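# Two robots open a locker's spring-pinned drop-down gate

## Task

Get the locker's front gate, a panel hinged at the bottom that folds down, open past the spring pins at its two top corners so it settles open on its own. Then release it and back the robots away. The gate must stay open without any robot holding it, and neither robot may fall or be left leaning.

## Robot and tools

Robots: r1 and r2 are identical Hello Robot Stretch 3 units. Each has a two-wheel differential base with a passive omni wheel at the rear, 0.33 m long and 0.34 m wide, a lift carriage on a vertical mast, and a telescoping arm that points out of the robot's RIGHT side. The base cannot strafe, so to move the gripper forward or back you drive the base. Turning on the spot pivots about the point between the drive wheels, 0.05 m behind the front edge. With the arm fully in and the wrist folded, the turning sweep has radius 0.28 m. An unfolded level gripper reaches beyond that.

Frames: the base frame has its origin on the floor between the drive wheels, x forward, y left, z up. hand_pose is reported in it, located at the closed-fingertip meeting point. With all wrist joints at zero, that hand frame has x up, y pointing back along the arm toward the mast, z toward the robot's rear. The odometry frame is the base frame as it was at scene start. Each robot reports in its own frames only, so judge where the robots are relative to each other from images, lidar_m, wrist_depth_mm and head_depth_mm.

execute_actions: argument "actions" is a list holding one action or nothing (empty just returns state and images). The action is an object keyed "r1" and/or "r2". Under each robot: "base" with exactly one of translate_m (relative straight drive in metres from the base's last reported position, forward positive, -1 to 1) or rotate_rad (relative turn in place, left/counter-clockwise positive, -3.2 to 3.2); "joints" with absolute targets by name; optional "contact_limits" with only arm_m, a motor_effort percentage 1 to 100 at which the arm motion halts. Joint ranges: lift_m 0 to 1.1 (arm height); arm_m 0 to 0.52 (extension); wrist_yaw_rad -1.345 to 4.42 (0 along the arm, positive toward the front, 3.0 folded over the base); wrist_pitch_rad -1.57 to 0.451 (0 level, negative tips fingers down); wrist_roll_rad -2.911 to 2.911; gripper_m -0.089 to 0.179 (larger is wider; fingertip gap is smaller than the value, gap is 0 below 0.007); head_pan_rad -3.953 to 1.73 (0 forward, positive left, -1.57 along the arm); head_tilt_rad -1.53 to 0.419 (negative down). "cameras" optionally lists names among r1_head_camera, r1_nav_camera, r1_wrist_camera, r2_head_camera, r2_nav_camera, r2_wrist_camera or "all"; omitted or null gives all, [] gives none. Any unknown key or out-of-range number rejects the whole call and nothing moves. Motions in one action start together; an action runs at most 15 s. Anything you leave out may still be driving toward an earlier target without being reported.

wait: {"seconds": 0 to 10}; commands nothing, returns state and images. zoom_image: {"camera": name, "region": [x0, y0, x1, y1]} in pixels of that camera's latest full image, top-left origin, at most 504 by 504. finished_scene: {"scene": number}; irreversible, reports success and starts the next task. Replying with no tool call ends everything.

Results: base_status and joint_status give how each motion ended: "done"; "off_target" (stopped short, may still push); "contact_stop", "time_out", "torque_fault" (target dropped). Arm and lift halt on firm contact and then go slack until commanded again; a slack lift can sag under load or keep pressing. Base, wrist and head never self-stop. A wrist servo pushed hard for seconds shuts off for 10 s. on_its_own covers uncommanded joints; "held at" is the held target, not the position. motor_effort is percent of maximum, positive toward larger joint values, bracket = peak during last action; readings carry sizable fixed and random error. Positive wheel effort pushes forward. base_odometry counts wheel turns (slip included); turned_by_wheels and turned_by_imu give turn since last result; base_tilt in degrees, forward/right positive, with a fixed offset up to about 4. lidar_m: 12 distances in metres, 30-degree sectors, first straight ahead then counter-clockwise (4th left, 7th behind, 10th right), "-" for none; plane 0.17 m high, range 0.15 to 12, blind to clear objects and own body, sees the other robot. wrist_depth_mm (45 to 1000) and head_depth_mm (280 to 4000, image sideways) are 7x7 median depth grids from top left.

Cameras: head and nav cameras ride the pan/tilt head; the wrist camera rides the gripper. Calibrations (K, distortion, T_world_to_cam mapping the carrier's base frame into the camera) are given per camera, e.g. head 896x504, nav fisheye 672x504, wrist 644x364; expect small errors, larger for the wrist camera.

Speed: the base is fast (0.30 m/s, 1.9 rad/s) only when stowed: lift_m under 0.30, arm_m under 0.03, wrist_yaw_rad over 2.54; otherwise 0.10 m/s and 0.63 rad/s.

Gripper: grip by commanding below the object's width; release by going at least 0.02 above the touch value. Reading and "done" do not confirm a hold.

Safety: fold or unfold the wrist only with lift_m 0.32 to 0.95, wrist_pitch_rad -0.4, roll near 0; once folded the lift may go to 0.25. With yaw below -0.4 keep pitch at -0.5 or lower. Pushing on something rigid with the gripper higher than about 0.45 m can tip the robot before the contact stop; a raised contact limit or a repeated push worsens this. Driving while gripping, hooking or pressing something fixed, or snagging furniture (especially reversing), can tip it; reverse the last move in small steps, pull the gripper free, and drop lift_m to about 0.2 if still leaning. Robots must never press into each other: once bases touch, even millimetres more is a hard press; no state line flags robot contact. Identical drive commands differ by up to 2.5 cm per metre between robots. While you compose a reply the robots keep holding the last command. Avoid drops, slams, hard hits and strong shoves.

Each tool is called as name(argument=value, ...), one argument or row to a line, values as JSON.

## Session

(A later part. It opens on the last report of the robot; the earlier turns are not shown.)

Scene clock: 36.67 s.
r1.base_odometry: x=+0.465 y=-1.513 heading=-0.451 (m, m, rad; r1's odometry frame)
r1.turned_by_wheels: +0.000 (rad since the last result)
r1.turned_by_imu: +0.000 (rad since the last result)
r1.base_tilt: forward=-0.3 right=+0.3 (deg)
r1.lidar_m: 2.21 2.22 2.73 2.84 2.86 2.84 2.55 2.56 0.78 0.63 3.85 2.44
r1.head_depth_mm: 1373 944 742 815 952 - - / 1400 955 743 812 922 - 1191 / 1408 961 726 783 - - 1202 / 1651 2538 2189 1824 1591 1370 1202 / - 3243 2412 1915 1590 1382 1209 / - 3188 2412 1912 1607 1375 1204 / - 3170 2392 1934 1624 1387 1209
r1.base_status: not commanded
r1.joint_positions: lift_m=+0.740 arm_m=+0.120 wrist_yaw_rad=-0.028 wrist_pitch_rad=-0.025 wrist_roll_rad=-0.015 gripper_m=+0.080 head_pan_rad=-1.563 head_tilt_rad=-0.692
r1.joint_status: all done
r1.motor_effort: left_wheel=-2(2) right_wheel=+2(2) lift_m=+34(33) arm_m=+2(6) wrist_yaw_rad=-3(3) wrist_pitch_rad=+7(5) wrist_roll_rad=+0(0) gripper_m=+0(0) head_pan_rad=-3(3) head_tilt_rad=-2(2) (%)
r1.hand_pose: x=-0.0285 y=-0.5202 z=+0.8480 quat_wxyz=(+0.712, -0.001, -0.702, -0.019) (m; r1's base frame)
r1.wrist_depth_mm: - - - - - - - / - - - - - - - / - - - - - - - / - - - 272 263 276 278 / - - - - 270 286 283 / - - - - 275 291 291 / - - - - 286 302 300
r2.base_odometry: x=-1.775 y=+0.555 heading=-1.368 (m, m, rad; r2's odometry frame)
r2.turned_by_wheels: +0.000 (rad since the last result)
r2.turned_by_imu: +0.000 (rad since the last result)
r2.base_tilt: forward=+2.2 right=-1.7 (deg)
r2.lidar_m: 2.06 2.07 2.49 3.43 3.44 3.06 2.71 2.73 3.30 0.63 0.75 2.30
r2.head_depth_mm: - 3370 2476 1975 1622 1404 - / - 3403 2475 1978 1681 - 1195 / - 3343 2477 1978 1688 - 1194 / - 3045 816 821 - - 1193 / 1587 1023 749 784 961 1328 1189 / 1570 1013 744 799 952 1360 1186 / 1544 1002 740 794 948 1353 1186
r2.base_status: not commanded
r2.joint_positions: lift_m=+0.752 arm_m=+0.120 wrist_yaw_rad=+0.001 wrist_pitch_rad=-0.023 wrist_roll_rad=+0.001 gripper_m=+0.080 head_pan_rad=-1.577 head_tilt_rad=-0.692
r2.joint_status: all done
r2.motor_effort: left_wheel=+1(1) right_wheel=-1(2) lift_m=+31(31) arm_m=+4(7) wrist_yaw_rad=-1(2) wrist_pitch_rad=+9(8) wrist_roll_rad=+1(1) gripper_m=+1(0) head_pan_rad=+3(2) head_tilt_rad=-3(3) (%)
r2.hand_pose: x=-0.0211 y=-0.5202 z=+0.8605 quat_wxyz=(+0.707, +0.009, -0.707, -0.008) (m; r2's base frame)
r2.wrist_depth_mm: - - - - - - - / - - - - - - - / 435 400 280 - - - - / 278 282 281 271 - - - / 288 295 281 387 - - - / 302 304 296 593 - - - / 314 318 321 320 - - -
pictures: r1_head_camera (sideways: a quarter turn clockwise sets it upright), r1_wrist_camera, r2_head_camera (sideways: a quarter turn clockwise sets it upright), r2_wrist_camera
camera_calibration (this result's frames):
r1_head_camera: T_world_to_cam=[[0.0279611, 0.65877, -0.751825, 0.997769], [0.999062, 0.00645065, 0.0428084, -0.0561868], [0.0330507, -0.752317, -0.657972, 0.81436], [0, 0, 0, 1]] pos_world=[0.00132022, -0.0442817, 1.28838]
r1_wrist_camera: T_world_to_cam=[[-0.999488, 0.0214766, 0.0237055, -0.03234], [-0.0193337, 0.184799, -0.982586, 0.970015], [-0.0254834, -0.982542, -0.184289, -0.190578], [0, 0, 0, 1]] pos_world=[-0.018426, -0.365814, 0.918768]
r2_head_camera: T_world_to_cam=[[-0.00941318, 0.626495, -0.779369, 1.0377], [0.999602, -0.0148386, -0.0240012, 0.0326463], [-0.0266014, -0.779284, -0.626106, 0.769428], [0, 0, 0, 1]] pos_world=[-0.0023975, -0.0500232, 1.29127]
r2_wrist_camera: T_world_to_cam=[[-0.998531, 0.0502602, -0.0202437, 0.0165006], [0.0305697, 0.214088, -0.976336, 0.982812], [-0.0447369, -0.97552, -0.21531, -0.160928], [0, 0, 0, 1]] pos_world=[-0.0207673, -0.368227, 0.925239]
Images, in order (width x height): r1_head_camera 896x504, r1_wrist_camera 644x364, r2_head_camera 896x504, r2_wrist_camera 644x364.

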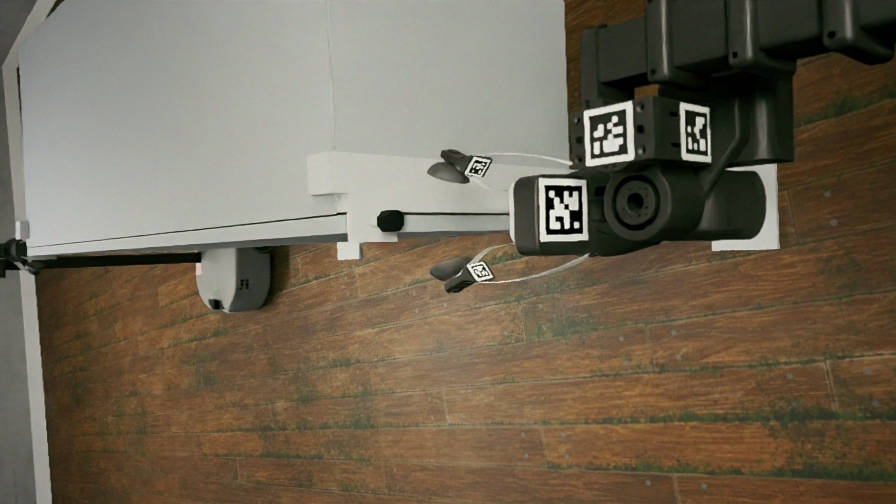

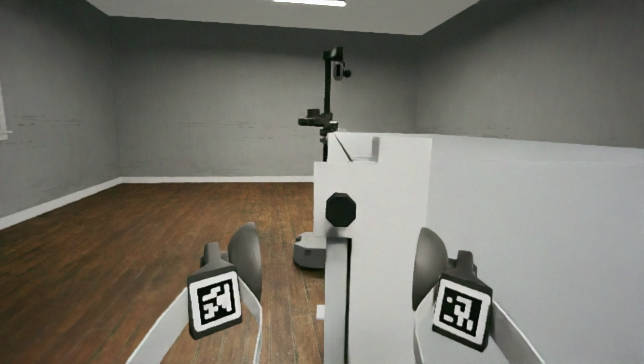

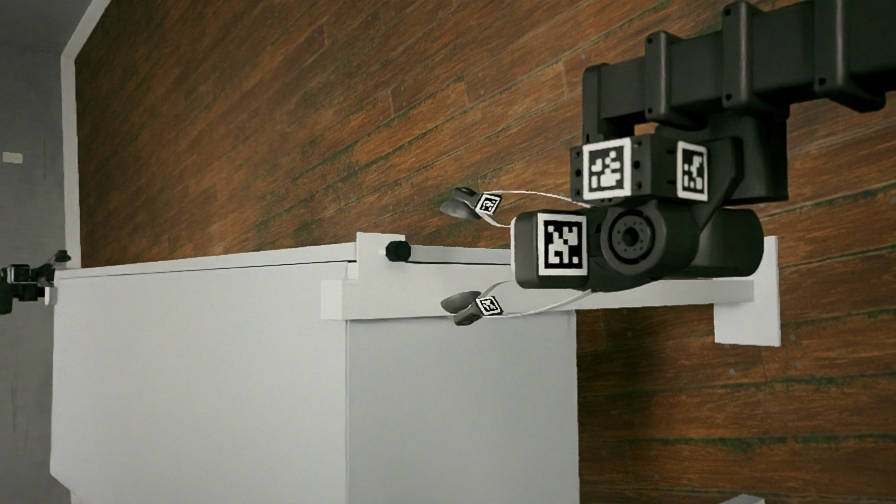

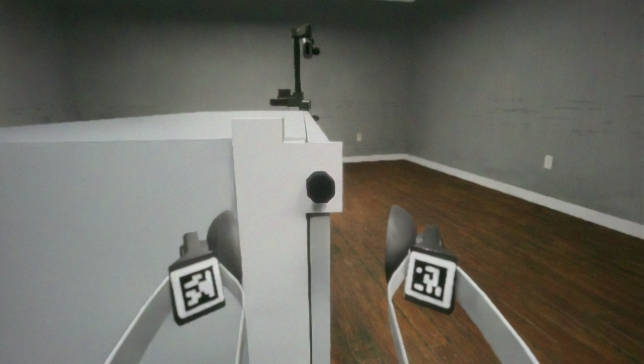

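execute_actions(
  actions=[
    {"r1": {"base": {"translate_m": -0.004}, "joints": {"arm_m": 0.197, "lift_m": 0.747, "gripper_m": 0.06}, "contact_limits": {"arm_m": 14}}, "r2": {"base": {"translate_m": -0.007}, "joints": {"arm_m": 0.204, "lift_m": 0.759, "gripper_m": 0.06}, "contact_limits": {"arm_m": 18}}},
  ],
  cameras=["r1_head_camera", "r1_wrist_camera", "r2_head_camera", "r2_wrist_camera"],
)

Scene clock: 41.57 s.
r1.base_odometry: x=+0.461 y=-1.512 heading=-0.451 (m, m, rad; r1's odometry frame)
r1.turned_by_wheels: +0.000 (rad since the last result)
r1.turned_by_imu: +0.001 (rad since the last result)
r1.base_tilt: forward=-0.2 right=+0.4 (deg)
r1.lidar_m: 2.21 2.23 2.73 2.84 2.85 2.82 2.54 2.56 0.78 0.63 3.88 2.45
r1.head_depth_mm: 1377 946 743 816 939 - - / 1393 951 742 791 - 1341 1198 / 1413 963 729 773 - 1305 1198 / 1659 1817 2186 1849 1599 1375 1196 / - 3160 2381 1930 1602 1378 1202 / - 3233 2408 1903 1600 1382 1206 / - 3170 2395 1925 1599 1378 1215
r1.base_status: done
r1.joint_positions: lift_m=+0.747 arm_m=+0.197 wrist_yaw_rad=-0.028 wrist_pitch_rad=-0.024 wrist_roll_rad=-0.015 gripper_m=+0.060 head_pan_rad=-1.563 head_tilt_rad=-0.692
r1.joint_status: all done
r1.motor_effort: left_wheel=-2(6) right_wheel=+3(5) lift_m=+33(34) arm_m=+1(4) wrist_yaw_rad=-2(3) wrist_pitch_rad=+6(6) wrist_roll_rad=+0(0) gripper_m=-1(76) head_pan_rad=-3(3) head_tilt_rad=-3(2) (%)
r1.contact_limits: arm_m 14 (drawing in: default 19, maximum 31; extending or still: default 27, maximum 44)
r1.hand_pose: x=-0.0286 y=-0.5972 z=+0.8553 quat_wxyz=(+0.712, -0.001, -0.702, -0.019) (m; r1's base frame)
r1.wrist_depth_mm: - - - - - - - / - - - - - - - / - - - - - - - / - - - 312 184 204 212 / - - - 189 188 206 203 / - - - 204 193 211 210 / - - - 229 199 216 216
r2.base_odometry: x=-1.777 y=+0.561 heading=-1.368 (m, m, rad; r2's odometry frame)
r2.turned_by_wheels: +0.000 (rad since the last result)
r2.turned_by_imu: -0.001 (rad since the last result)
r2.base_tilt: forward=+2.1 right=-1.7 (deg)
r2.lidar_m: 2.07 2.07 2.50 3.42 3.45 3.03 2.72 2.73 3.29 0.63 0.75 2.31
r2.head_depth_mm: - 3414 2502 1955 1627 1395 - / - 3371 2486 2013 - 1336 1184 / - 3324 2475 2002 - 1362 1195 / - 2987 856 - - 1366 1191 / 1589 1019 747 802 955 1328 1192 / 1571 1011 744 797 957 1355 1194 / 1556 1002 739 790 944 1353 1187
r2.base_status: done
r2.joint_positions: lift_m=+0.759 arm_m=+0.204 wrist_yaw_rad=+0.001 wrist_pitch_rad=-0.022 wrist_roll_rad=+0.001 gripper_m=+0.060 head_pan_rad=-1.577 head_tilt_rad=-0.692
r2.joint_status: all done
r2.motor_effort: left_wheel=+1(4) right_wheel=-1(4) lift_m=+31(32) arm_m=+5(4) wrist_yaw_rad=-1(1) wrist_pitch_rad=+8(9) wrist_roll_rad=+1(1) gripper_m=+0(75) head_pan_rad=+3(3) head_tilt_rad=-3(3) (%)
r2.contact_limits: arm_m 18 (drawing in: default 27, maximum 44; extending or still: default 36, maximum 59)
r2.hand_pose: x=-0.0212 y=-0.6042 z=+0.8677 quat_wxyz=(+0.707, +0.008, -0.707, -0.008) (m; r2's base frame)
r2.wrist_depth_mm: - - - - - - - / - - - - - - - / - 496 471 - - - - / 198 200 185 189 - - - / 204 207 191 191 - - - / 212 214 - 213 - - - / 222 226 209 223 - - -
pictures: r1_head_camera (sideways: a quarter turn clockwise sets it upright), r1_wrist_camera, r2_head_camera (sideways: a quarter turn clockwise sets it upright), r2_wrist_camera
camera_calibration (this result's frames):
r1_head_camera: T_world_to_cam=[[0.0279612, 0.65877, -0.751824, 0.997769], [0.999062, 0.00645052, 0.0428084, -0.0561868], [0.0330506, -0.752316, -0.657972, 0.81436], [0, 0, 0, 1]] pos_world=[0.00132021, -0.0442817, 1.28838]
r1_wrist_camera: T_world_to_cam=[[-0.999479, 0.0218784, 0.0237109, -0.0307192], [-0.019288, 0.183924, -0.982751, 0.990961], [-0.025862, -0.982697, -0.183406, -0.265791], [0, 0, 0, 1]] pos_world=[-0.0184635, -0.442782, 0.925849]
r2_head_camera: T_world_to_cam=[[-0.00941326, 0.626495, -0.779369, 1.0377], [0.999602, -0.0148385, -0.0240012, 0.0326463], [-0.0266013, -0.779284, -0.626106, 0.769428], [0, 0, 0, 1]] pos_world=[-0.00239749, -0.0500232, 1.29127]
r2_wrist_camera: T_world_to_cam=[[-0.998505, 0.0507566, -0.0202875, 0.0210772], [0.0306805, 0.213243, -0.976517, 1.0075], [-0.0452385, -0.97568, -0.214482, -0.242177], [0, 0, 0, 1]] pos_world=[-0.0208207, -0.4522, 0.932328]
Images, in order (width x height): r1_head_camera 896x504, r1_wrist_camera 644x364, r2_head_camera 896x504, r2_wrist_camera 644x364.

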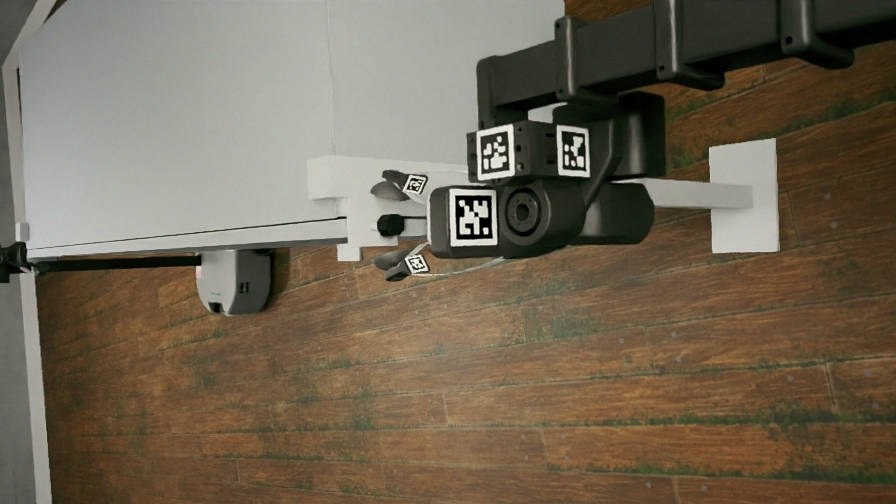

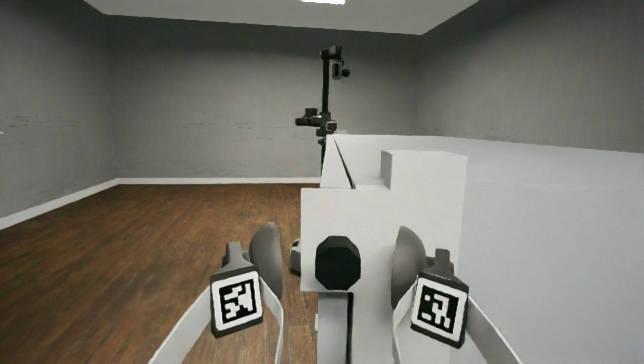

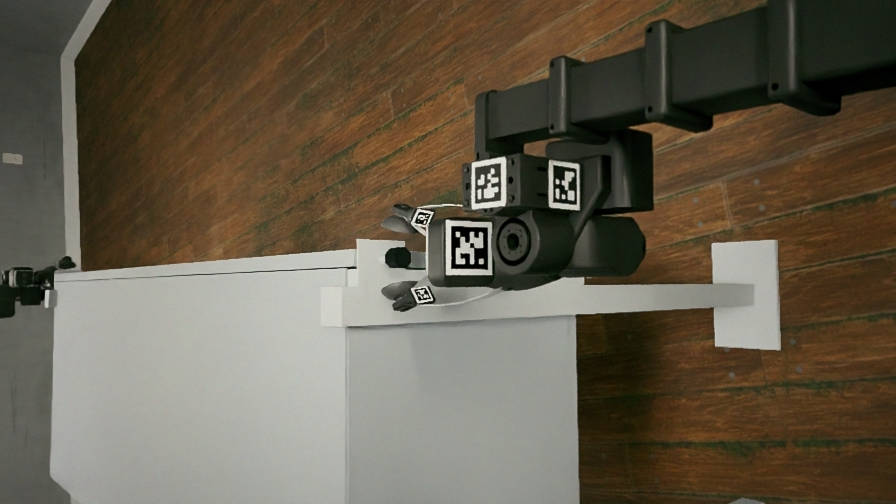

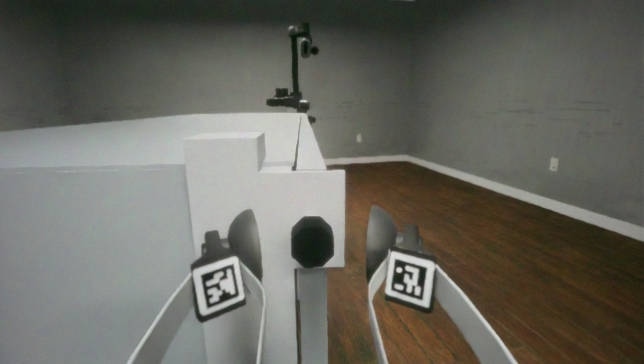

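execute_actions(
  actions=[
    {"r1": {"joints": {"arm_m": 0.2015, "gripper_m": 0.04}, "contact_limits": {"arm_m": 12}}, "r2": {"joints": {"arm_m": 0.2105, "gripper_m": 0.04}, "contact_limits": {"arm_m": 16}}},
  ],
  cameras=["r1_head_camera", "r1_wrist_camera", "r2_head_camera", "r2_wrist_camera"],
)

zoom_image(
  camera="r1_head_camera",
  region=[345, 175, 445, 275],
)

zoom_image(
  camera="r2_head_camera",
  region=[350, 208, 450, 308],
)

Scene clock: 43.33 s.
r1.base_odometry: x=+0.461 y=-1.512 heading=-0.451 (m, m, rad; r1's odometry frame)
r1.turned_by_wheels: +0.000 (rad since the last result)
r1.turned_by_imu: +0.000 (rad since the last result)
r1.base_tilt: forward=-0.3 right=+0.3 (deg)
r1.lidar_m: 2.22 2.22 2.72 2.84 2.86 2.83 2.54 2.56 0.78 0.63 3.87 2.44
r1.head_depth_mm: 1377 944 743 816 940 - - / 1401 952 742 791 - 1337 1205 / 1411 958 728 763 - 1310 1199 / 1660 1834 2214 1797 1592 1370 1204 / - 3214 2383 1928 1606 1365 1202 / - 3183 2386 1918 1605 1385 1214 / - 3183 2450 1932 1602 1380 1210
r1.base_status: not commanded
r1.joint_positions: lift_m=+0.747 arm_m=+0.201 wrist_yaw_rad=-0.028 wrist_pitch_rad=-0.024 wrist_roll_rad=-0.015 gripper_m=+0.040 head_pan_rad=-1.563 head_tilt_rad=-0.692
r1.joint_status: all done
r1.motor_effort: left_wheel=-2(2) right_wheel=+2(3) lift_m=+33(33) arm_m=+2(3) wrist_yaw_rad=-3(3) wrist_pitch_rad=+7(7) wrist_roll_rad=+1(0) gripper_m=+0(72) head_pan_rad=-3(3) head_tilt_rad=-3(3) (%)
r1.contact_limits: arm_m 12 (drawing in: default 19, maximum 31; extending or still: default 27, maximum 44)
r1.hand_pose: x=-0.0286 y=-0.6017 z=+0.8553 quat_wxyz=(+0.712, -0.001, -0.702, -0.019) (m; r1's base frame)
r1.wrist_depth_mm: - - - - - - - / - - - - - - - / - - - - - - - / - - - 311 180 203 213 / - - - 184 183 202 201 / - - - 189 - 206 206 / - - - 232 195 212 211
r2.base_odometry: x=-1.777 y=+0.561 heading=-1.368 (m, m, rad; r2's odometry frame)
r2.turned_by_wheels: +0.000 (rad since the last result)
r2.turned_by_imu: +0.000 (rad since the last result)
r2.base_tilt: forward=+2.2 right=-1.7 (deg)
r2.lidar_m: 2.07 2.07 2.50 3.41 3.44 3.04 2.71 2.72 3.28 0.63 0.75 2.31
r2.head_depth_mm: - 3413 2502 1963 1623 1412 - / - 3409 2484 2007 - 1342 1176 / - 3364 2442 2008 - 1374 1199 / - 3018 854 - - 1364 1192 / 1586 1021 750 800 954 1316 1183 / 1567 1016 745 798 953 1360 1192 / 1555 1002 741 792 947 1367 1187
r2.base_status: not commanded
r2.joint_positions: lift_m=+0.759 arm_m=+0.210 wrist_yaw_rad=+0.001 wrist_pitch_rad=-0.022 wrist_roll_rad=+0.001 gripper_m=+0.040 head_pan_rad=-1.577 head_tilt_rad=-0.692
r2.joint_status: all done
r2.motor_effort: left_wheel=+1(2) right_wheel=-1(1) lift_m=+31(31) arm_m=+5(4) wrist_yaw_rad=-1(1) wrist_pitch_rad=+9(8) wrist_roll_rad=+1(1) gripper_m=+0(74) head_pan_rad=+2(3) head_tilt_rad=-4(3) (%)
r2.contact_limits: arm_m 16 (drawing in: default 27, maximum 44; extending or still: default 36, maximum 59)
r2.hand_pose: x=-0.0212 y=-0.6107 z=+0.8677 quat_wxyz=(+0.707, +0.008, -0.707, -0.008) (m; r2's base frame)
r2.wrist_depth_mm: - - - - - - - / - - - - - - - / - 493 468 - - - - / 193 195 178 188 - - - / 199 201 183 183 - - - / 204 209 - 209 - - - / 215 215 200 217 - - -
pictures: r1_head_camera (sideways: a quarter turn clockwise sets it upright), r1_wrist_camera, r2_head_camera (sideways: a quarter turn clockwise sets it upright), r2_wrist_camera
camera_calibration (this result's frames):
r1_head_camera: T_world_to_cam=[[0.027961, 0.65877, -0.751824, 0.997769], [0.999062, 0.00645077, 0.0428084, -0.0561868], [0.0330507, -0.752317, -0.657972, 0.81436], [0, 0, 0, 1]] pos_world=[0.00132022, -0.0442817, 1.28838]
r1_wrist_camera: T_world_to_cam=[[-0.999479, 0.0218784, 0.0237108, -0.0306207], [-0.0192879, 0.183924, -0.982751, 0.991789], [-0.025862, -0.982697, -0.183406, -0.270216], [0, 0, 0, 1]] pos_world=[-0.0184635, -0.447284, 0.925849]
r2_head_camera: T_world_to_cam=[[-0.00941326, 0.626495, -0.779369, 1.0377], [0.999602, -0.0148385, -0.0240012, 0.0326463], [-0.0266013, -0.779284, -0.626106, 0.769428], [0, 0, 0, 1]] pos_world=[-0.00239749, -0.0500232, 1.29127]
r2_wrist_camera: T_world_to_cam=[[-0.998505, 0.0507564, -0.0202877, 0.0214074], [0.0306806, 0.213243, -0.976517, 1.00889], [-0.0452383, -0.97568, -0.214482, -0.248523], [0, 0, 0, 1]] pos_world=[-0.0208207, -0.458705, 0.932328]
Images, in order (width x height): r1_head_camera 896x504, r1_wrist_camera 644x364, r2_head_camera 896x504, r2_wrist_camera 644x364.

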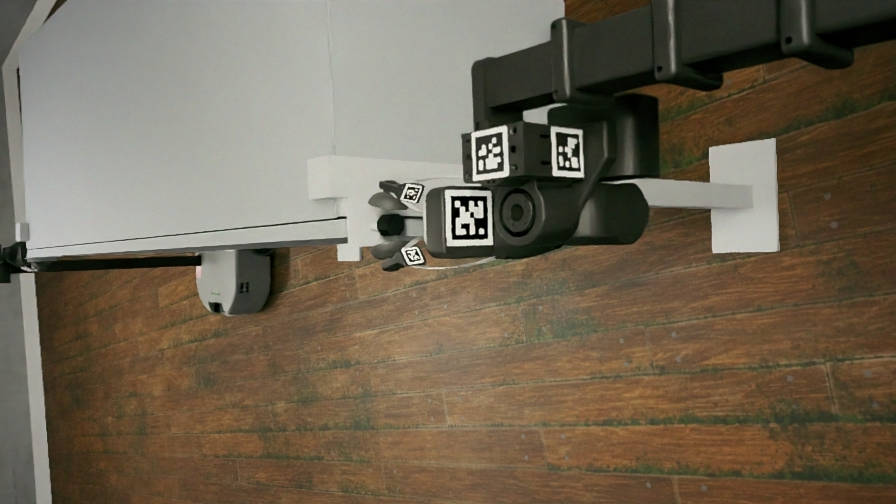

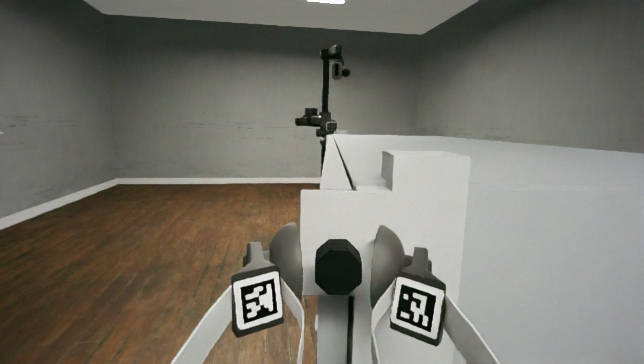

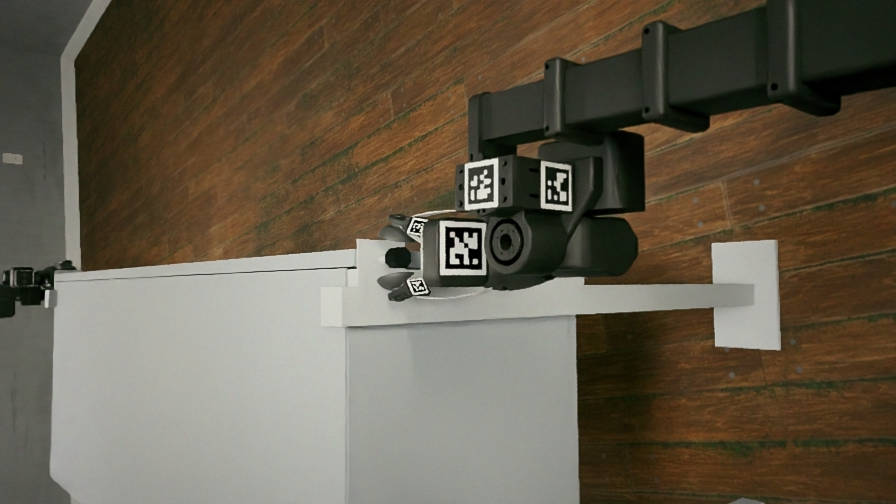

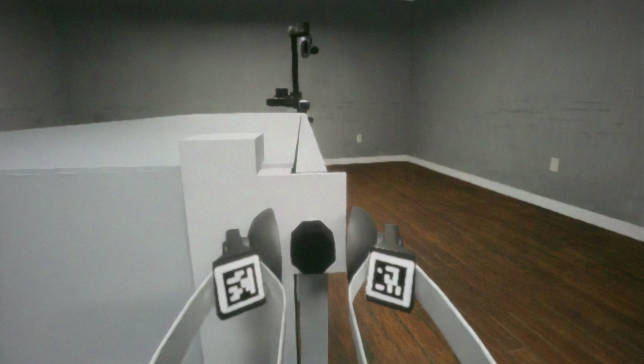

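Region (345, 175, 445, 275) of r1_head_camera's 896x504 image, scaled by 5.040, with more detail than that image has.

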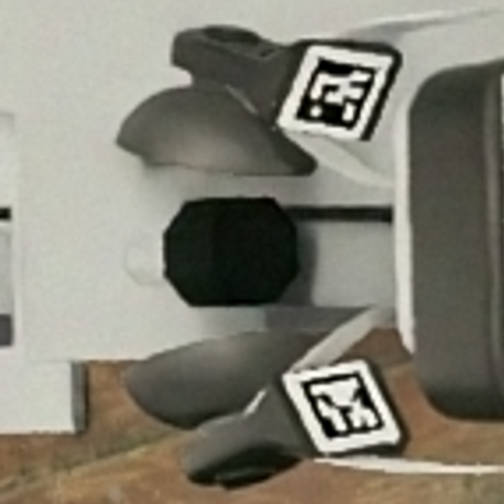

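Region (350, 208, 450, 308) of r2_head_camera's 896x504 image, scaled by 5.040, with more detail than that image has.

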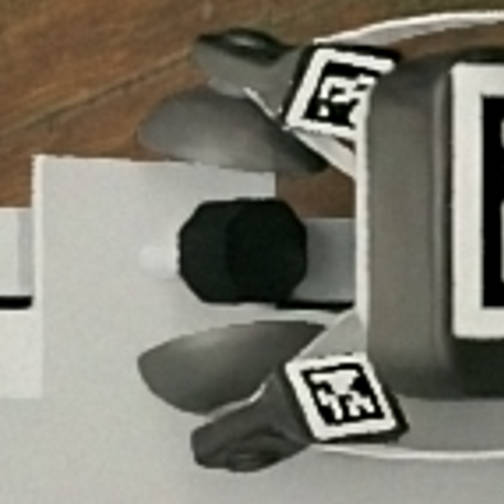

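execute_actions(
  actions=[
    {"r1": {"joints": {"gripper_m": -0.07}}, "r2": {"joints": {"gripper_m": -0.07}}},
  ],
  cameras=["r1_wrist_camera", "r2_wrist_camera"],
)

execute_actions(
  actions=[
    {"r1": {"joints": {"arm_m": 0.1965}, "contact_limits": {"arm_m": 17}}, "r2": {"joints": {"arm_m": 0.2055}, "contact_limits": {"arm_m": 24}}},
  ],
  cameras=["r1_head_camera", "r2_head_camera"],
)

zoom_image(
  camera="r1_head_camera",
  region=[345, 175, 445, 275],
)

zoom_image(
  camera="r2_head_camera",
  region=[350, 208, 450, 308],
)

Scene clock: 45.73 s.
r1.base_odometry: x=+0.461 y=-1.512 heading=-0.451 (m, m, rad; r1's odometry frame)
r1.turned_by_wheels: +0.000 (rad since the last result)
r1.turned_by_imu: +0.000 (rad since the last result)
r1.base_tilt: forward=-0.3 right=+0.5 (deg)
r1.lidar_m: 2.22 2.23 2.72 2.84 2.87 2.82 2.55 2.55 0.78 0.63 3.84 2.45
r1.head_depth_mm: 1370 942 743 816 939 - - / 1389 954 745 793 - 1332 1199 / 1404 960 727 768 - 1315 1201 / 1655 1817 2236 1877 1584 1363 1204 / - 3166 2434 1919 1608 1369 1211 / - 3228 2433 1923 1624 1371 1205 / - 3131 2432 1938 1617 1386 1220
r1.base_status: not commanded
r1.joint_positions: lift_m=+0.747 arm_m=+0.202 wrist_yaw_rad=-0.029 wrist_pitch_rad=-0.024 wrist_roll_rad=-0.015 gripper_m=-0.068 head_pan_rad=-1.563 head_tilt_rad=-0.692
r1.joint_status: all done
r1.motor_effort: left_wheel=-2(2) right_wheel=+3(3) lift_m=+33(34) arm_m=-2(2) wrist_yaw_rad=-1(4) wrist_pitch_rad=+7(7) wrist_roll_rad=+1(0) gripper_m=-31(100) head_pan_rad=-3(3) head_tilt_rad=-3(3) (%)
r1.hand_pose: x=-0.0289 y=-0.6022 z=+0.8553 quat_wxyz=(+0.712, -0.001, -0.702, -0.019) (m; r1's base frame)
r1.wrist_depth_mm: - - - - - - - / - - - - - - - / - - - - - - - / - - - 309 178 201 212 / - - - 181 182 201 199 / - - - 147 186 205 204 / - - - 225 194 211 209
r2.base_odometry: x=-1.777 y=+0.561 heading=-1.368 (m, m, rad; r2's odometry frame)
r2.turned_by_wheels: +0.000 (rad since the last result)
r2.turned_by_imu: +0.000 (rad since the last result)
r2.base_tilt: forward=+2.2 right=-1.6 (deg)
r2.lidar_m: 2.06 2.07 2.50 3.40 3.45 3.03 2.71 2.73 3.27 0.63 0.75 2.30
r2.head_depth_mm: - 3410 2488 1965 1623 1410 - / - 3367 2487 2013 - 1345 1181 / - 3337 2458 2014 - 1376 1192 / - 3024 859 - - 1365 1187 / 1584 1018 747 799 955 1326 1184 / 1571 1013 745 799 956 1358 1186 / 1552 1003 741 792 952 1351 1182
r2.base_status: not commanded
r2.joint_positions: lift_m=+0.759 arm_m=+0.211 wrist_yaw_rad=+0.001 wrist_pitch_rad=-0.022 wrist_roll_rad=+0.001 gripper_m=-0.069 head_pan_rad=-1.577 head_tilt_rad=-0.692
r2.joint_status: all done
r2.motor_effort: left_wheel=+1(2) right_wheel=-2(2) lift_m=+31(30) arm_m=-3(4) wrist_yaw_rad=-2(2) wrist_pitch_rad=+8(9) wrist_roll_rad=+1(1) gripper_m=-28(100) head_pan_rad=+3(2) head_tilt_rad=-3(3) (%)
r2.hand_pose: x=-0.0211 y=-0.6113 z=+0.8677 quat_wxyz=(+0.707, +0.009, -0.707, -0.008) (m; r2's base frame)
r2.wrist_depth_mm: - - - - - - - / - - - - - - - / 523 489 463 - - - - / 190 194 176 188 - - - / 196 200 182 153 - - - / 204 206 190 203 - - - / 212 215 200 213 - - -
pictures: r1_wrist_camera, r2_wrist_camera
camera_calibration (this result's frames):
r1_wrist_camera: T_world_to_cam=[[-0.999456, 0.0229232, 0.0237101, -0.0302459], [-0.019095, 0.183944, -0.982751, 0.991896], [-0.0268891, -0.982669, -0.183406, -0.270742], [0, 0, 0, 1]] pos_world=[-0.0185692, -0.44781, 0.925849]
r2_wrist_camera: T_world_to_cam=[[-0.998534, 0.0501805, -0.0202884, 0.0212305], [0.0305583, 0.213261, -0.976517, 1.00901], [-0.0446754, -0.975706, -0.214482, -0.249054], [0, 0, 0, 1]] pos_world=[-0.0207609, -0.459251, 0.932328]
Images, in order (width x height): r1_wrist_camera 644x364, r2_wrist_camera 644x364.

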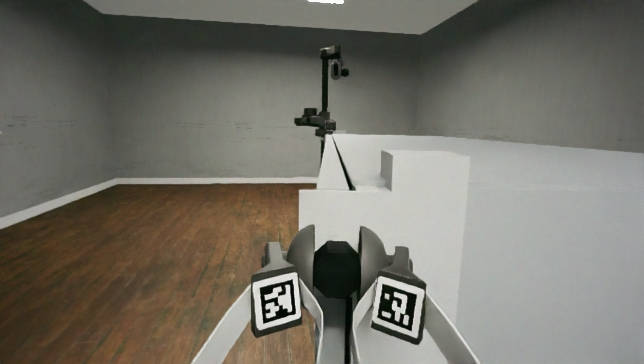

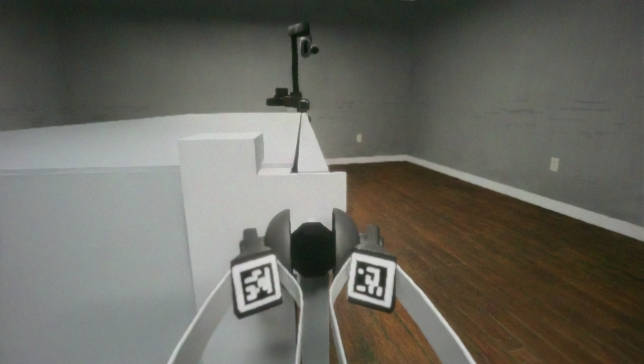

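Scene clock: 46.40 s.
r1.base_odometry: x=+0.461 y=-1.512 heading=-0.451 (m, m, rad; r1's odometry frame)
r1.turned_by_wheels: +0.000 (rad since the last result)
r1.turned_by_imu: +0.000 (rad since the last result)
r1.base_tilt: forward=-0.3 right=+0.5 (deg)
r1.lidar_m: 2.21 2.23 2.72 2.84 2.86 2.83 2.55 2.56 0.77 0.63 3.85 2.45
r1.head_depth_mm: 1371 949 740 812 941 - - / 1394 947 746 795 - 1339 1203 / 1403 959 727 766 - 1302 1201 / 1685 1114 836 1865 1596 1379 1201 / - 3147 2424 1904 1600 1379 1204 / - 3214 2398 1933 1603 1370 1207 / - 3221 2416 1915 1616 1381 1211
r1.base_status: not commanded
r1.joint_positions: lift_m=+0.747 arm_m=+0.198 wrist_yaw_rad=-0.029 wrist_pitch_rad=-0.024 wrist_roll_rad=-0.015 gripper_m=-0.065 head_pan_rad=-1.563 head_tilt_rad=-0.692
r1.joint_status: all done
r1.motor_effort: left_wheel=-1(2) right_wheel=+2(3) lift_m=+34(34) arm_m=-10(12) wrist_yaw_rad=-1(2) wrist_pitch_rad=+7(7) wrist_roll_rad=+0(0) gripper_m=-30(31) head_pan_rad=-4(3) head_tilt_rad=-2(3) (%)
r1.contact_limits: arm_m 17 (drawing in: default 19, maximum 31; extending or still: default 27, maximum 44)
r1.hand_pose: x=-0.0289 y=-0.5980 z=+0.8553 quat_wxyz=(+0.712, -0.001, -0.702, -0.019) (m; r1's base frame)
r1.wrist_depth_mm: - - - - - - - / - - - - - - - / - - - - - - - / - - - 311 182 203 210 / - - - 186 186 204 203 / - - - 148 189 209 209 / - - - 241 198 214 214
r2.base_odometry: x=-1.777 y=+0.561 heading=-1.367 (m, m, rad; r2's odometry frame)
r2.turned_by_wheels: +0.000 (rad since the last result)
r2.turned_by_imu: +0.000 (rad since the last result)
r2.base_tilt: forward=+2.2 right=-1.6 (deg)
r2.lidar_m: 2.06 2.08 2.50 3.41 3.42 3.04 2.70 2.72 3.30 0.63 0.75 2.31
r2.head_depth_mm: - 3401 2479 1963 1617 1395 - / - 3393 2466 2018 - 1349 1180 / - 3357 2475 2009 - 1370 1195 / - 1208 848 - - 1364 1188 / 1590 1018 748 797 962 1323 1187 / 1550 1008 744 798 954 1356 1184 / 1545 1000 739 793 943 1351 1187
r2.base_status: not commanded
r2.joint_positions: lift_m=+0.759 arm_m=+0.207 wrist_yaw_rad=+0.002 wrist_pitch_rad=-0.022 wrist_roll_rad=+0.001 gripper_m=-0.066 head_pan_rad=-1.577 head_tilt_rad=-0.692
r2.joint_status: all done
r2.on_its_own: arm_m is at rest, and its effort (-17) is outside its rest range (-14 to +14)
r2.motor_effort: left_wheel=+2(2) right_wheel=-2(2) lift_m=+31(31) arm_m=-17(19) wrist_yaw_rad=-2(2) wrist_pitch_rad=+9(9) wrist_roll_rad=+1(1) gripper_m=-27(27) head_pan_rad=+2(2) head_tilt_rad=-2(3) (%)
r2.contact_limits: arm_m 24 (drawing in: default 27, maximum 44; extending or still: default 36, maximum 59)
r2.hand_pose: x=-0.0210 y=-0.6074 z=+0.8677 quat_wxyz=(+0.707, +0.009, -0.707, -0.008) (m; r2's base frame)
r2.wrist_depth_mm: - - - - - - - / - - - - - - - / 523 484 466 925 - - - / 194 197 180 186 - - - / 200 203 184 153 - - - / 209 210 196 233 - - - / 216 220 203 221 - - -
pictures: r1_head_camera (sideways: a quarter turn clockwise sets it upright), r2_head_camera (sideways: a quarter turn clockwise sets it upright)
camera_calibration (this result's frames):
r1_head_camera: T_world_to_cam=[[0.0279611, 0.65877, -0.751825, 0.997769], [0.999062, 0.00645065, 0.0428084, -0.0561868], [0.0330507, -0.752317, -0.657972, 0.81436], [0, 0, 0, 1]] pos_world=[0.00132022, -0.0442817, 1.28838]
r2_head_camera: T_world_to_cam=[[-0.00941326, 0.626495, -0.779369, 1.0377], [0.999602, -0.0148385, -0.0240012, 0.0326463], [-0.0266013, -0.779284, -0.626106, 0.769428], [0, 0, 0, 1]] pos_world=[-0.00239749, -0.0500232, 1.29127]
Images, in order (width x height): r1_head_camera 896x504, r2_head_camera 896x504.

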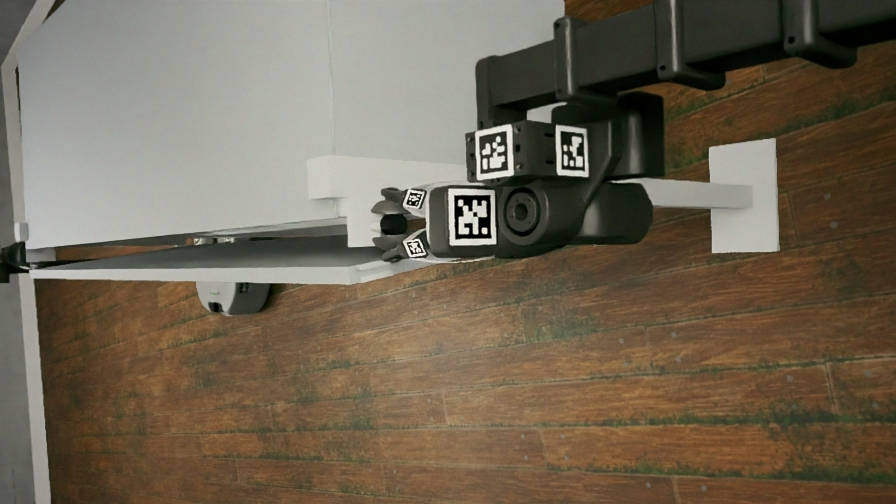

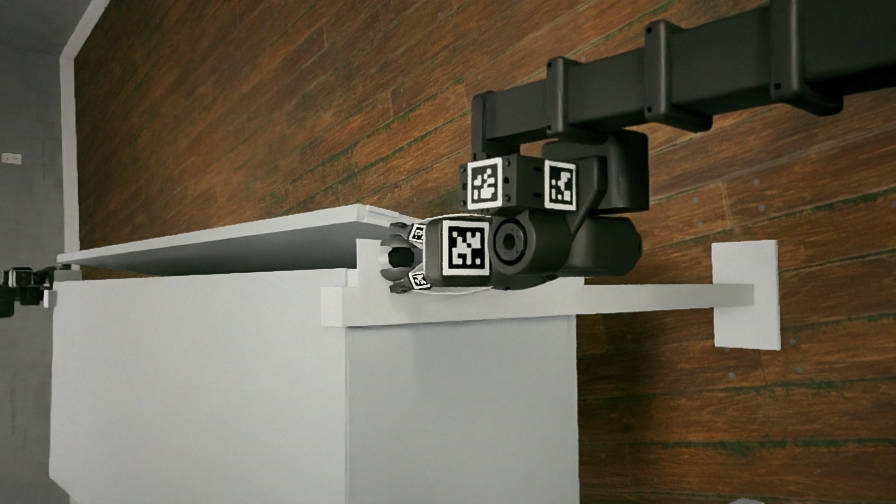

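Region (345, 175, 445, 275) of r1_head_camera's 896x504 image, scaled by 5.040, with more detail than that image has.

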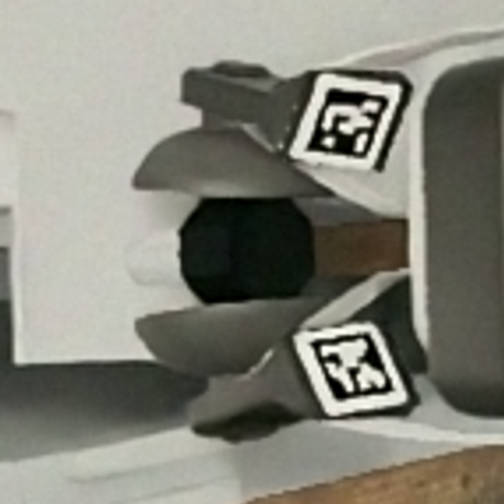

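Region (350, 208, 450, 308) of r2_head_camera's 896x504 image, scaled by 5.040, with more detail than that image has.

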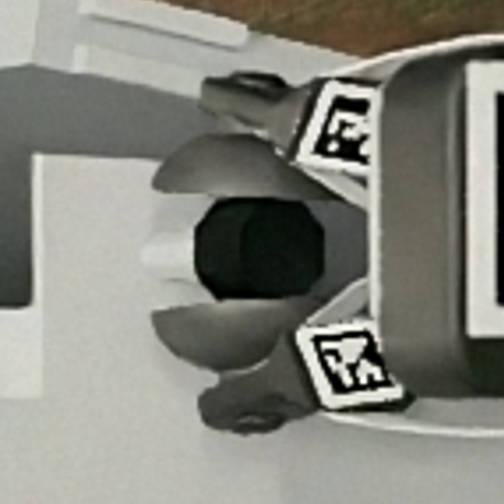

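execute_actions(
  actions=[
    {"r1": {"joints": {"gripper_m": 0.055, "arm_m": 0.2005}}, "r2": {"joints": {"gripper_m": 0.055, "arm_m": 0.2095}}},
  ],
  cameras=[],
)

execute_actions(
  actions=[
    {"r1": {"joints": {"arm_m": 0.14}}, "r2": {"joints": {"arm_m": 0.15}}},
  ],
  cameras=[],
)

execute_actions(
  actions=[
    {"r1": {"joints": {"arm_m": 0.0, "wrist_yaw_rad": 1.6, "wrist_pitch_rad": -0.4}}, "r2": {"joints": {"arm_m": 0.0, "wrist_yaw_rad": 1.6, "wrist_pitch_rad": -0.4}}},
  ],
  cameras=["r1_head_camera", "r2_head_camera"],
)

Scene clock: 48.63 s.
r1.base_odometry: x=+0.461 y=-1.512 heading=-0.451 (m, m, rad; r1's odometry frame)
r1.turned_by_wheels: +0.000 (rad since the last result)
r1.turned_by_imu: +0.000 (rad since the last result)
r1.base_tilt: forward=-0.2 right=+0.3 (deg)
r1.lidar_m: 2.21 2.22 2.73 2.84 2.86 2.83 2.54 2.56 0.78 0.63 3.87 2.43
r1.head_depth_mm: 1357 949 742 814 939 - - / 1403 955 745 797 - 1339 1191 / 1412 962 728 767 - 1301 1197 / 1867 2518 2188 1838 1597 1363 1205 / - 3233 2380 1909 1597 1386 1208 / - 3176 2438 1924 1618 1378 1203 / - 3190 2427 1935 1615 1387 1222
r1.base_status: not commanded
r1.joint_positions: lift_m=+0.747 arm_m=+0.201 wrist_yaw_rad=-0.029 wrist_pitch_rad=-0.024 wrist_roll_rad=-0.015 gripper_m=+0.055 head_pan_rad=-1.563 head_tilt_rad=-0.692
r1.joint_status: all done
r1.motor_effort: left_wheel=-1(1) right_wheel=+2(3) lift_m=+34(34) arm_m=+0(8) wrist_yaw_rad=+0(1) wrist_pitch_rad=+7(7) wrist_roll_rad=+0(1) gripper_m=+0(85) head_pan_rad=-3(3) head_tilt_rad=-3(3) (%)
r1.hand_pose: x=-0.0289 y=-0.6012 z=+0.8553 quat_wxyz=(+0.712, -0.001, -0.702, -0.019) (m; r1's base frame)
r1.wrist_depth_mm: - - - - - - - / - - - - - - - / - - - - - - - / - - - - 180 204 212 / - - - 184 183 202 201 / - - - 190 - 208 206 / - - - - 194 213 213
r2.base_odometry: x=-1.777 y=+0.561 heading=-1.368 (m, m, rad; r2's odometry frame)
r2.turned_by_wheels: +0.000 (rad since the last result)
r2.turned_by_imu: +0.000 (rad since the last result)
r2.base_tilt: forward=+2.2 right=-1.6 (deg)
r2.lidar_m: 2.07 2.08 2.50 3.43 3.43 3.03 2.71 2.72 3.29 0.63 0.75 2.31
r2.head_depth_mm: - 3432 2498 1955 1618 1408 - / - 3390 2476 2017 - 1343 1174 / - 3370 2454 2009 - 1375 1199 / - 3185 2360 - - 1343 1191 / 1582 1022 748 797 962 1318 1188 / 1572 1011 747 799 957 1359 1187 / 1558 1007 741 796 949 1356 1182
r2.base_status: not commanded
r2.joint_positions: lift_m=+0.759 arm_m=+0.210 wrist_yaw_rad=+0.002 wrist_pitch_rad=-0.022 wrist_roll_rad=+0.001 gripper_m=+0.055 head_pan_rad=-1.577 head_tilt_rad=-0.692
r2.joint_status: all done
r2.motor_effort: left_wheel=+2(3) right_wheel=-3(3) lift_m=+30(31) arm_m=-3(15) wrist_yaw_rad=-2(2) wrist_pitch_rad=+8(9) wrist_roll_rad=+1(1) gripper_m=-1(79) head_pan_rad=+3(2) head_tilt_rad=-3(3) (%)
r2.hand_pose: x=-0.0210 y=-0.6103 z=+0.8677 quat_wxyz=(+0.707, +0.009, -0.707, -0.008) (m; r2's base frame)
r2.wrist_depth_mm: - - - - - - - / - - - - - - - / - 497 473 - - - - / 193 195 179 - - - - / 199 201 184 186 - - - / 206 209 - - - - - / 215 218 202 - - - -
pictures: none
No camera images: the call's "cameras" was empty. Leave "cameras" out to get every camera's image.

Scene clock: 50.23 s.
r1.base_odometry: x=+0.461 y=-1.512 heading=-0.451 (m, m, rad; r1's odometry frame)
r1.turned_by_wheels: +0.000 (rad since the last result)
r1.turned_by_imu: +0.000 (rad since the last result)
r1.base_tilt: forward=-0.3 right=+0.4 (deg)
r1.lidar_m: 2.21 2.23 2.72 2.84 2.85 2.82 2.54 2.56 0.78 0.63 3.85 2.45
r1.head_depth_mm: 1370 943 743 815 928 - - / 1383 950 740 811 900 - 1199 / 1411 958 727 778 - - 1202 / 2360 2519 2221 1816 1557 1339 1204 / - 3171 2411 1911 1605 1368 1205 / - 3168 2404 1926 1605 1373 1211 / - 3207 2417 1924 1615 1373 1209
r1.base_status: not commanded
r1.joint_positions: lift_m=+0.747 arm_m=+0.140 wrist_yaw_rad=-0.029 wrist_pitch_rad=-0.024 wrist_roll_rad=-0.015 gripper_m=+0.055 head_pan_rad=-1.563 head_tilt_rad=-0.692
r1.joint_status: all done
r1.motor_effort: left_wheel=-1(1) right_wheel=+2(2) lift_m=+33(34) arm_m=-1(5) wrist_yaw_rad=-1(1) wrist_pitch_rad=+7(8) wrist_roll_rad=+0(0) gripper_m=+0(0) head_pan_rad=-3(3) head_tilt_rad=-2(3) (%)
r1.hand_pose: x=-0.0289 y=-0.5407 z=+0.8553 quat_wxyz=(+0.712, -0.001, -0.702, -0.019) (m; r1's base frame)
r1.wrist_depth_mm: - - - - - - - / - - - - - - - / - - - - - - - / - - - 317 241 261 260 / - - - 247 247 264 263 / - - - - - 271 271 / - - - - 262 278 277
r2.base_odometry: x=-1.777 y=+0.561 heading=-1.368 (m, m, rad; r2's odometry frame)
r2.turned_by_wheels: +0.000 (rad since the last result)
r2.turned_by_imu: +0.000 (rad since the last result)
r2.base_tilt: forward=+2.2 right=-1.7 (deg)
r2.lidar_m: 2.07 2.08 2.50 3.43 3.44 3.05 2.71 2.72 3.29 0.63 0.75 2.31
r2.head_depth_mm: - 3375 2514 1985 1642 1439 - / - 3381 2488 1969 - - 1198 / - 3378 2487 1945 - 1317 1199 / - 3169 2361 1939 - 1313 1191 / 1587 1022 750 799 958 1323 1191 / 1554 1011 743 797 953 1365 1184 / 1552 1006 740 793 948 1366 1179
r2.base_status: not commanded
r2.joint_positions: lift_m=+0.759 arm_m=+0.150 wrist_yaw_rad=+0.001 wrist_pitch_rad=-0.022 wrist_roll_rad=+0.001 gripper_m=+0.055 head_pan_rad=-1.577 head_tilt_rad=-0.692
r2.joint_status: all done
r2.motor_effort: left_wheel=+1(2) right_wheel=-2(2) lift_m=+31(31) arm_m=-6(8) wrist_yaw_rad=-2(2) wrist_pitch_rad=+9(9) wrist_roll_rad=+1(1) gripper_m=+0(1) head_pan_rad=+3(3) head_tilt_rad=-3(2) (%)
r2.hand_pose: x=-0.0211 y=-0.5510 z=+0.8677 quat_wxyz=(+0.707, +0.009, -0.707, -0.008) (m; r2's base frame)
r2.wrist_depth_mm: - - - - - - - / - - - - - - - / - 504 338 - - - - / 248 252 242 242 - - - / 260 261 264 254 - - - / 266 270 - - - - - / 280 283 284 - - - -
pictures: none
No camera images: the call's "cameras" was empty. Leave "cameras" out to get every camera's image.

Scene clock: 52.60 s.
r1.base_odometry: x=+0.461 y=-1.512 heading=-0.451 (m, m, rad; r1's odometry frame)
r1.turned_by_wheels: +0.000 (rad since the last result)
r1.turned_by_imu: +0.000 (rad since the last result)
r1.base_tilt: forward=-0.2 right=+0.2 (deg)
r1.lidar_m: 2.22 2.23 2.72 2.84 2.86 2.83 2.54 2.56 0.78 0.63 3.89 2.43
r1.head_depth_mm: 1383 943 744 816 1479 1361 - / 1393 955 742 815 1488 1354 - / 1409 959 728 785 944 1331 - / 2307 2515 2189 1812 1574 1348 1211 / - 3142 2405 1904 1610 1378 1206 / - 3204 2440 1930 1582 1376 1227 / - 3232 2413 1948 1622 1391 1211
r1.base_status: not commanded
r1.joint_positions: lift_m=+0.747 arm_m=+0.000 wrist_yaw_rad=+1.597 wrist_pitch_rad=-0.413 wrist_roll_rad=-0.015 gripper_m=+0.055 head_pan_rad=-1.563 head_tilt_rad=-0.692
r1.joint_status: all done
r1.motor_effort: left_wheel=-1(1) right_wheel=+2(1) lift_m=+33(33) arm_m=-2(2) wrist_yaw_rad=+3(4) wrist_pitch_rad=+4(7) wrist_roll_rad=+0(0) gripper_m=+0(1) head_pan_rad=-3(3) head_tilt_rad=-3(3) (%)
r1.hand_pose: x=+0.2036 y=-0.1393 z=+0.7607 quat_wxyz=(+0.590, +0.594, -0.374, +0.399) (m; r1's base frame)
r1.wrist_depth_mm: - - - - - - - / - - - - - - - / - - - - - - - / - - - - - - - / - - - - - - - / - - - - - - - / 967 987 938 963 941 969 974
r2.base_odometry: x=-1.777 y=+0.561 heading=-1.368 (m, m, rad; r2's odometry frame)
r2.turned_by_wheels: +0.000 (rad since the last result)
r2.turned_by_imu: +0.000 (rad since the last result)
r2.base_tilt: forward=+2.2 right=-1.7 (deg)
r2.lidar_m: 2.07 2.08 2.51 3.42 3.42 3.04 2.71 2.73 3.28 0.63 0.75 2.30
r2.head_depth_mm: - 3401 2517 1979 1625 1386 - / - 3397 2475 1961 1616 1377 - / - 3388 2455 1947 1609 1378 - / - 3187 2344 1881 1551 1370 - / 1589 1026 751 798 962 1326 1199 / 1576 1006 745 796 954 1360 1208 / 1552 1010 743 792 951 1359 1196
r2.base_status: not commanded
r2.joint_positions: lift_m=+0.759 arm_m=+0.000 wrist_yaw_rad=+1.599 wrist_pitch_rad=-0.414 wrist_roll_rad=+0.001 gripper_m=+0.055 head_pan_rad=-1.577 head_tilt_rad=-0.692
r2.joint_status: all done
r2.motor_effort: left_wheel=+2(2) right_wheel=-2(2) lift_m=+31(31) arm_m=-6(6) wrist_yaw_rad=+1(3) wrist_pitch_rad=+5(8) wrist_roll_rad=+1(1) gripper_m=+0(1) head_pan_rad=+2(3) head_tilt_rad=-3(3) (%)
r2.hand_pose: x=+0.2035 y=-0.1393 z=+0.7725 quat_wxyz=(+0.587, +0.597, -0.378, +0.395) (m; r2's base frame)
r2.wrist_depth_mm: - - - - - - - / - - - - - - - / - - - - - - - / - - - - - - - / - - - - - - - / - - - - - - 585 / 919 904 904 916 911 922 850
pictures: r1_head_camera (sideways: a quarter turn clockwise sets it upright), r2_head_camera (sideways: a quarter turn clockwise sets it upright)
camera_calibration (this result's frames):
r1_head_camera: T_world_to_cam=[[0.0279618, 0.65877, -0.751825, 0.997769], [0.999062, 0.00644959, 0.0428084, -0.0561868], [0.0330499, -0.752317, -0.657972, 0.81436], [0, 0, 0, 1]] pos_world=[0.00132017, -0.0442817, 1.28838]
r2_head_camera: T_world_to_cam=[[-0.00941333, 0.626495, -0.779369, 1.0377], [0.999602, -0.0148384, -0.0240012, 0.0326463], [-0.0266012, -0.779284, -0.626106, 0.769428], [0, 0, 0, 1]] pos_world=[-0.00239749, -0.0500232, 1.29127]
Images, in order (width x height): r1_head_camera 896x504, r2_head_camera 896x504.

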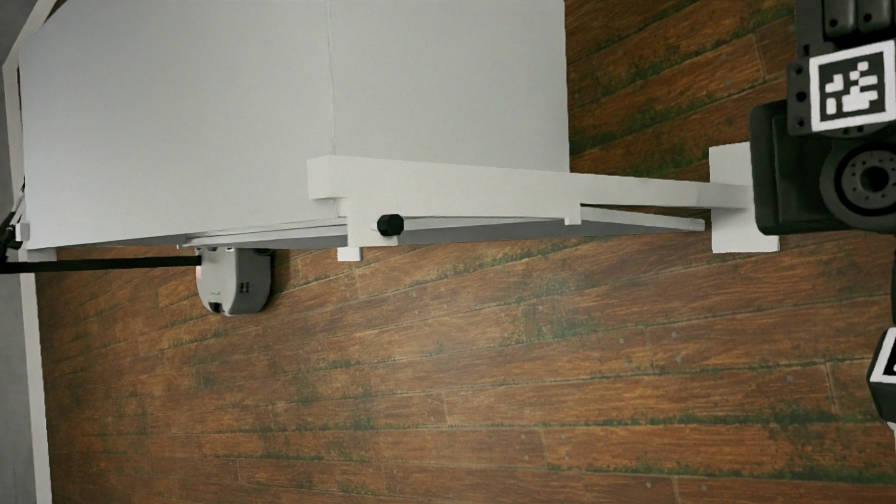

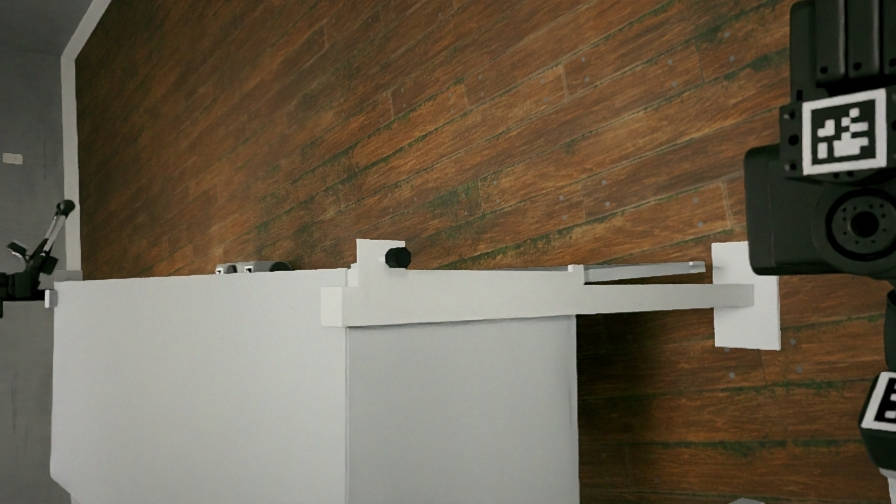

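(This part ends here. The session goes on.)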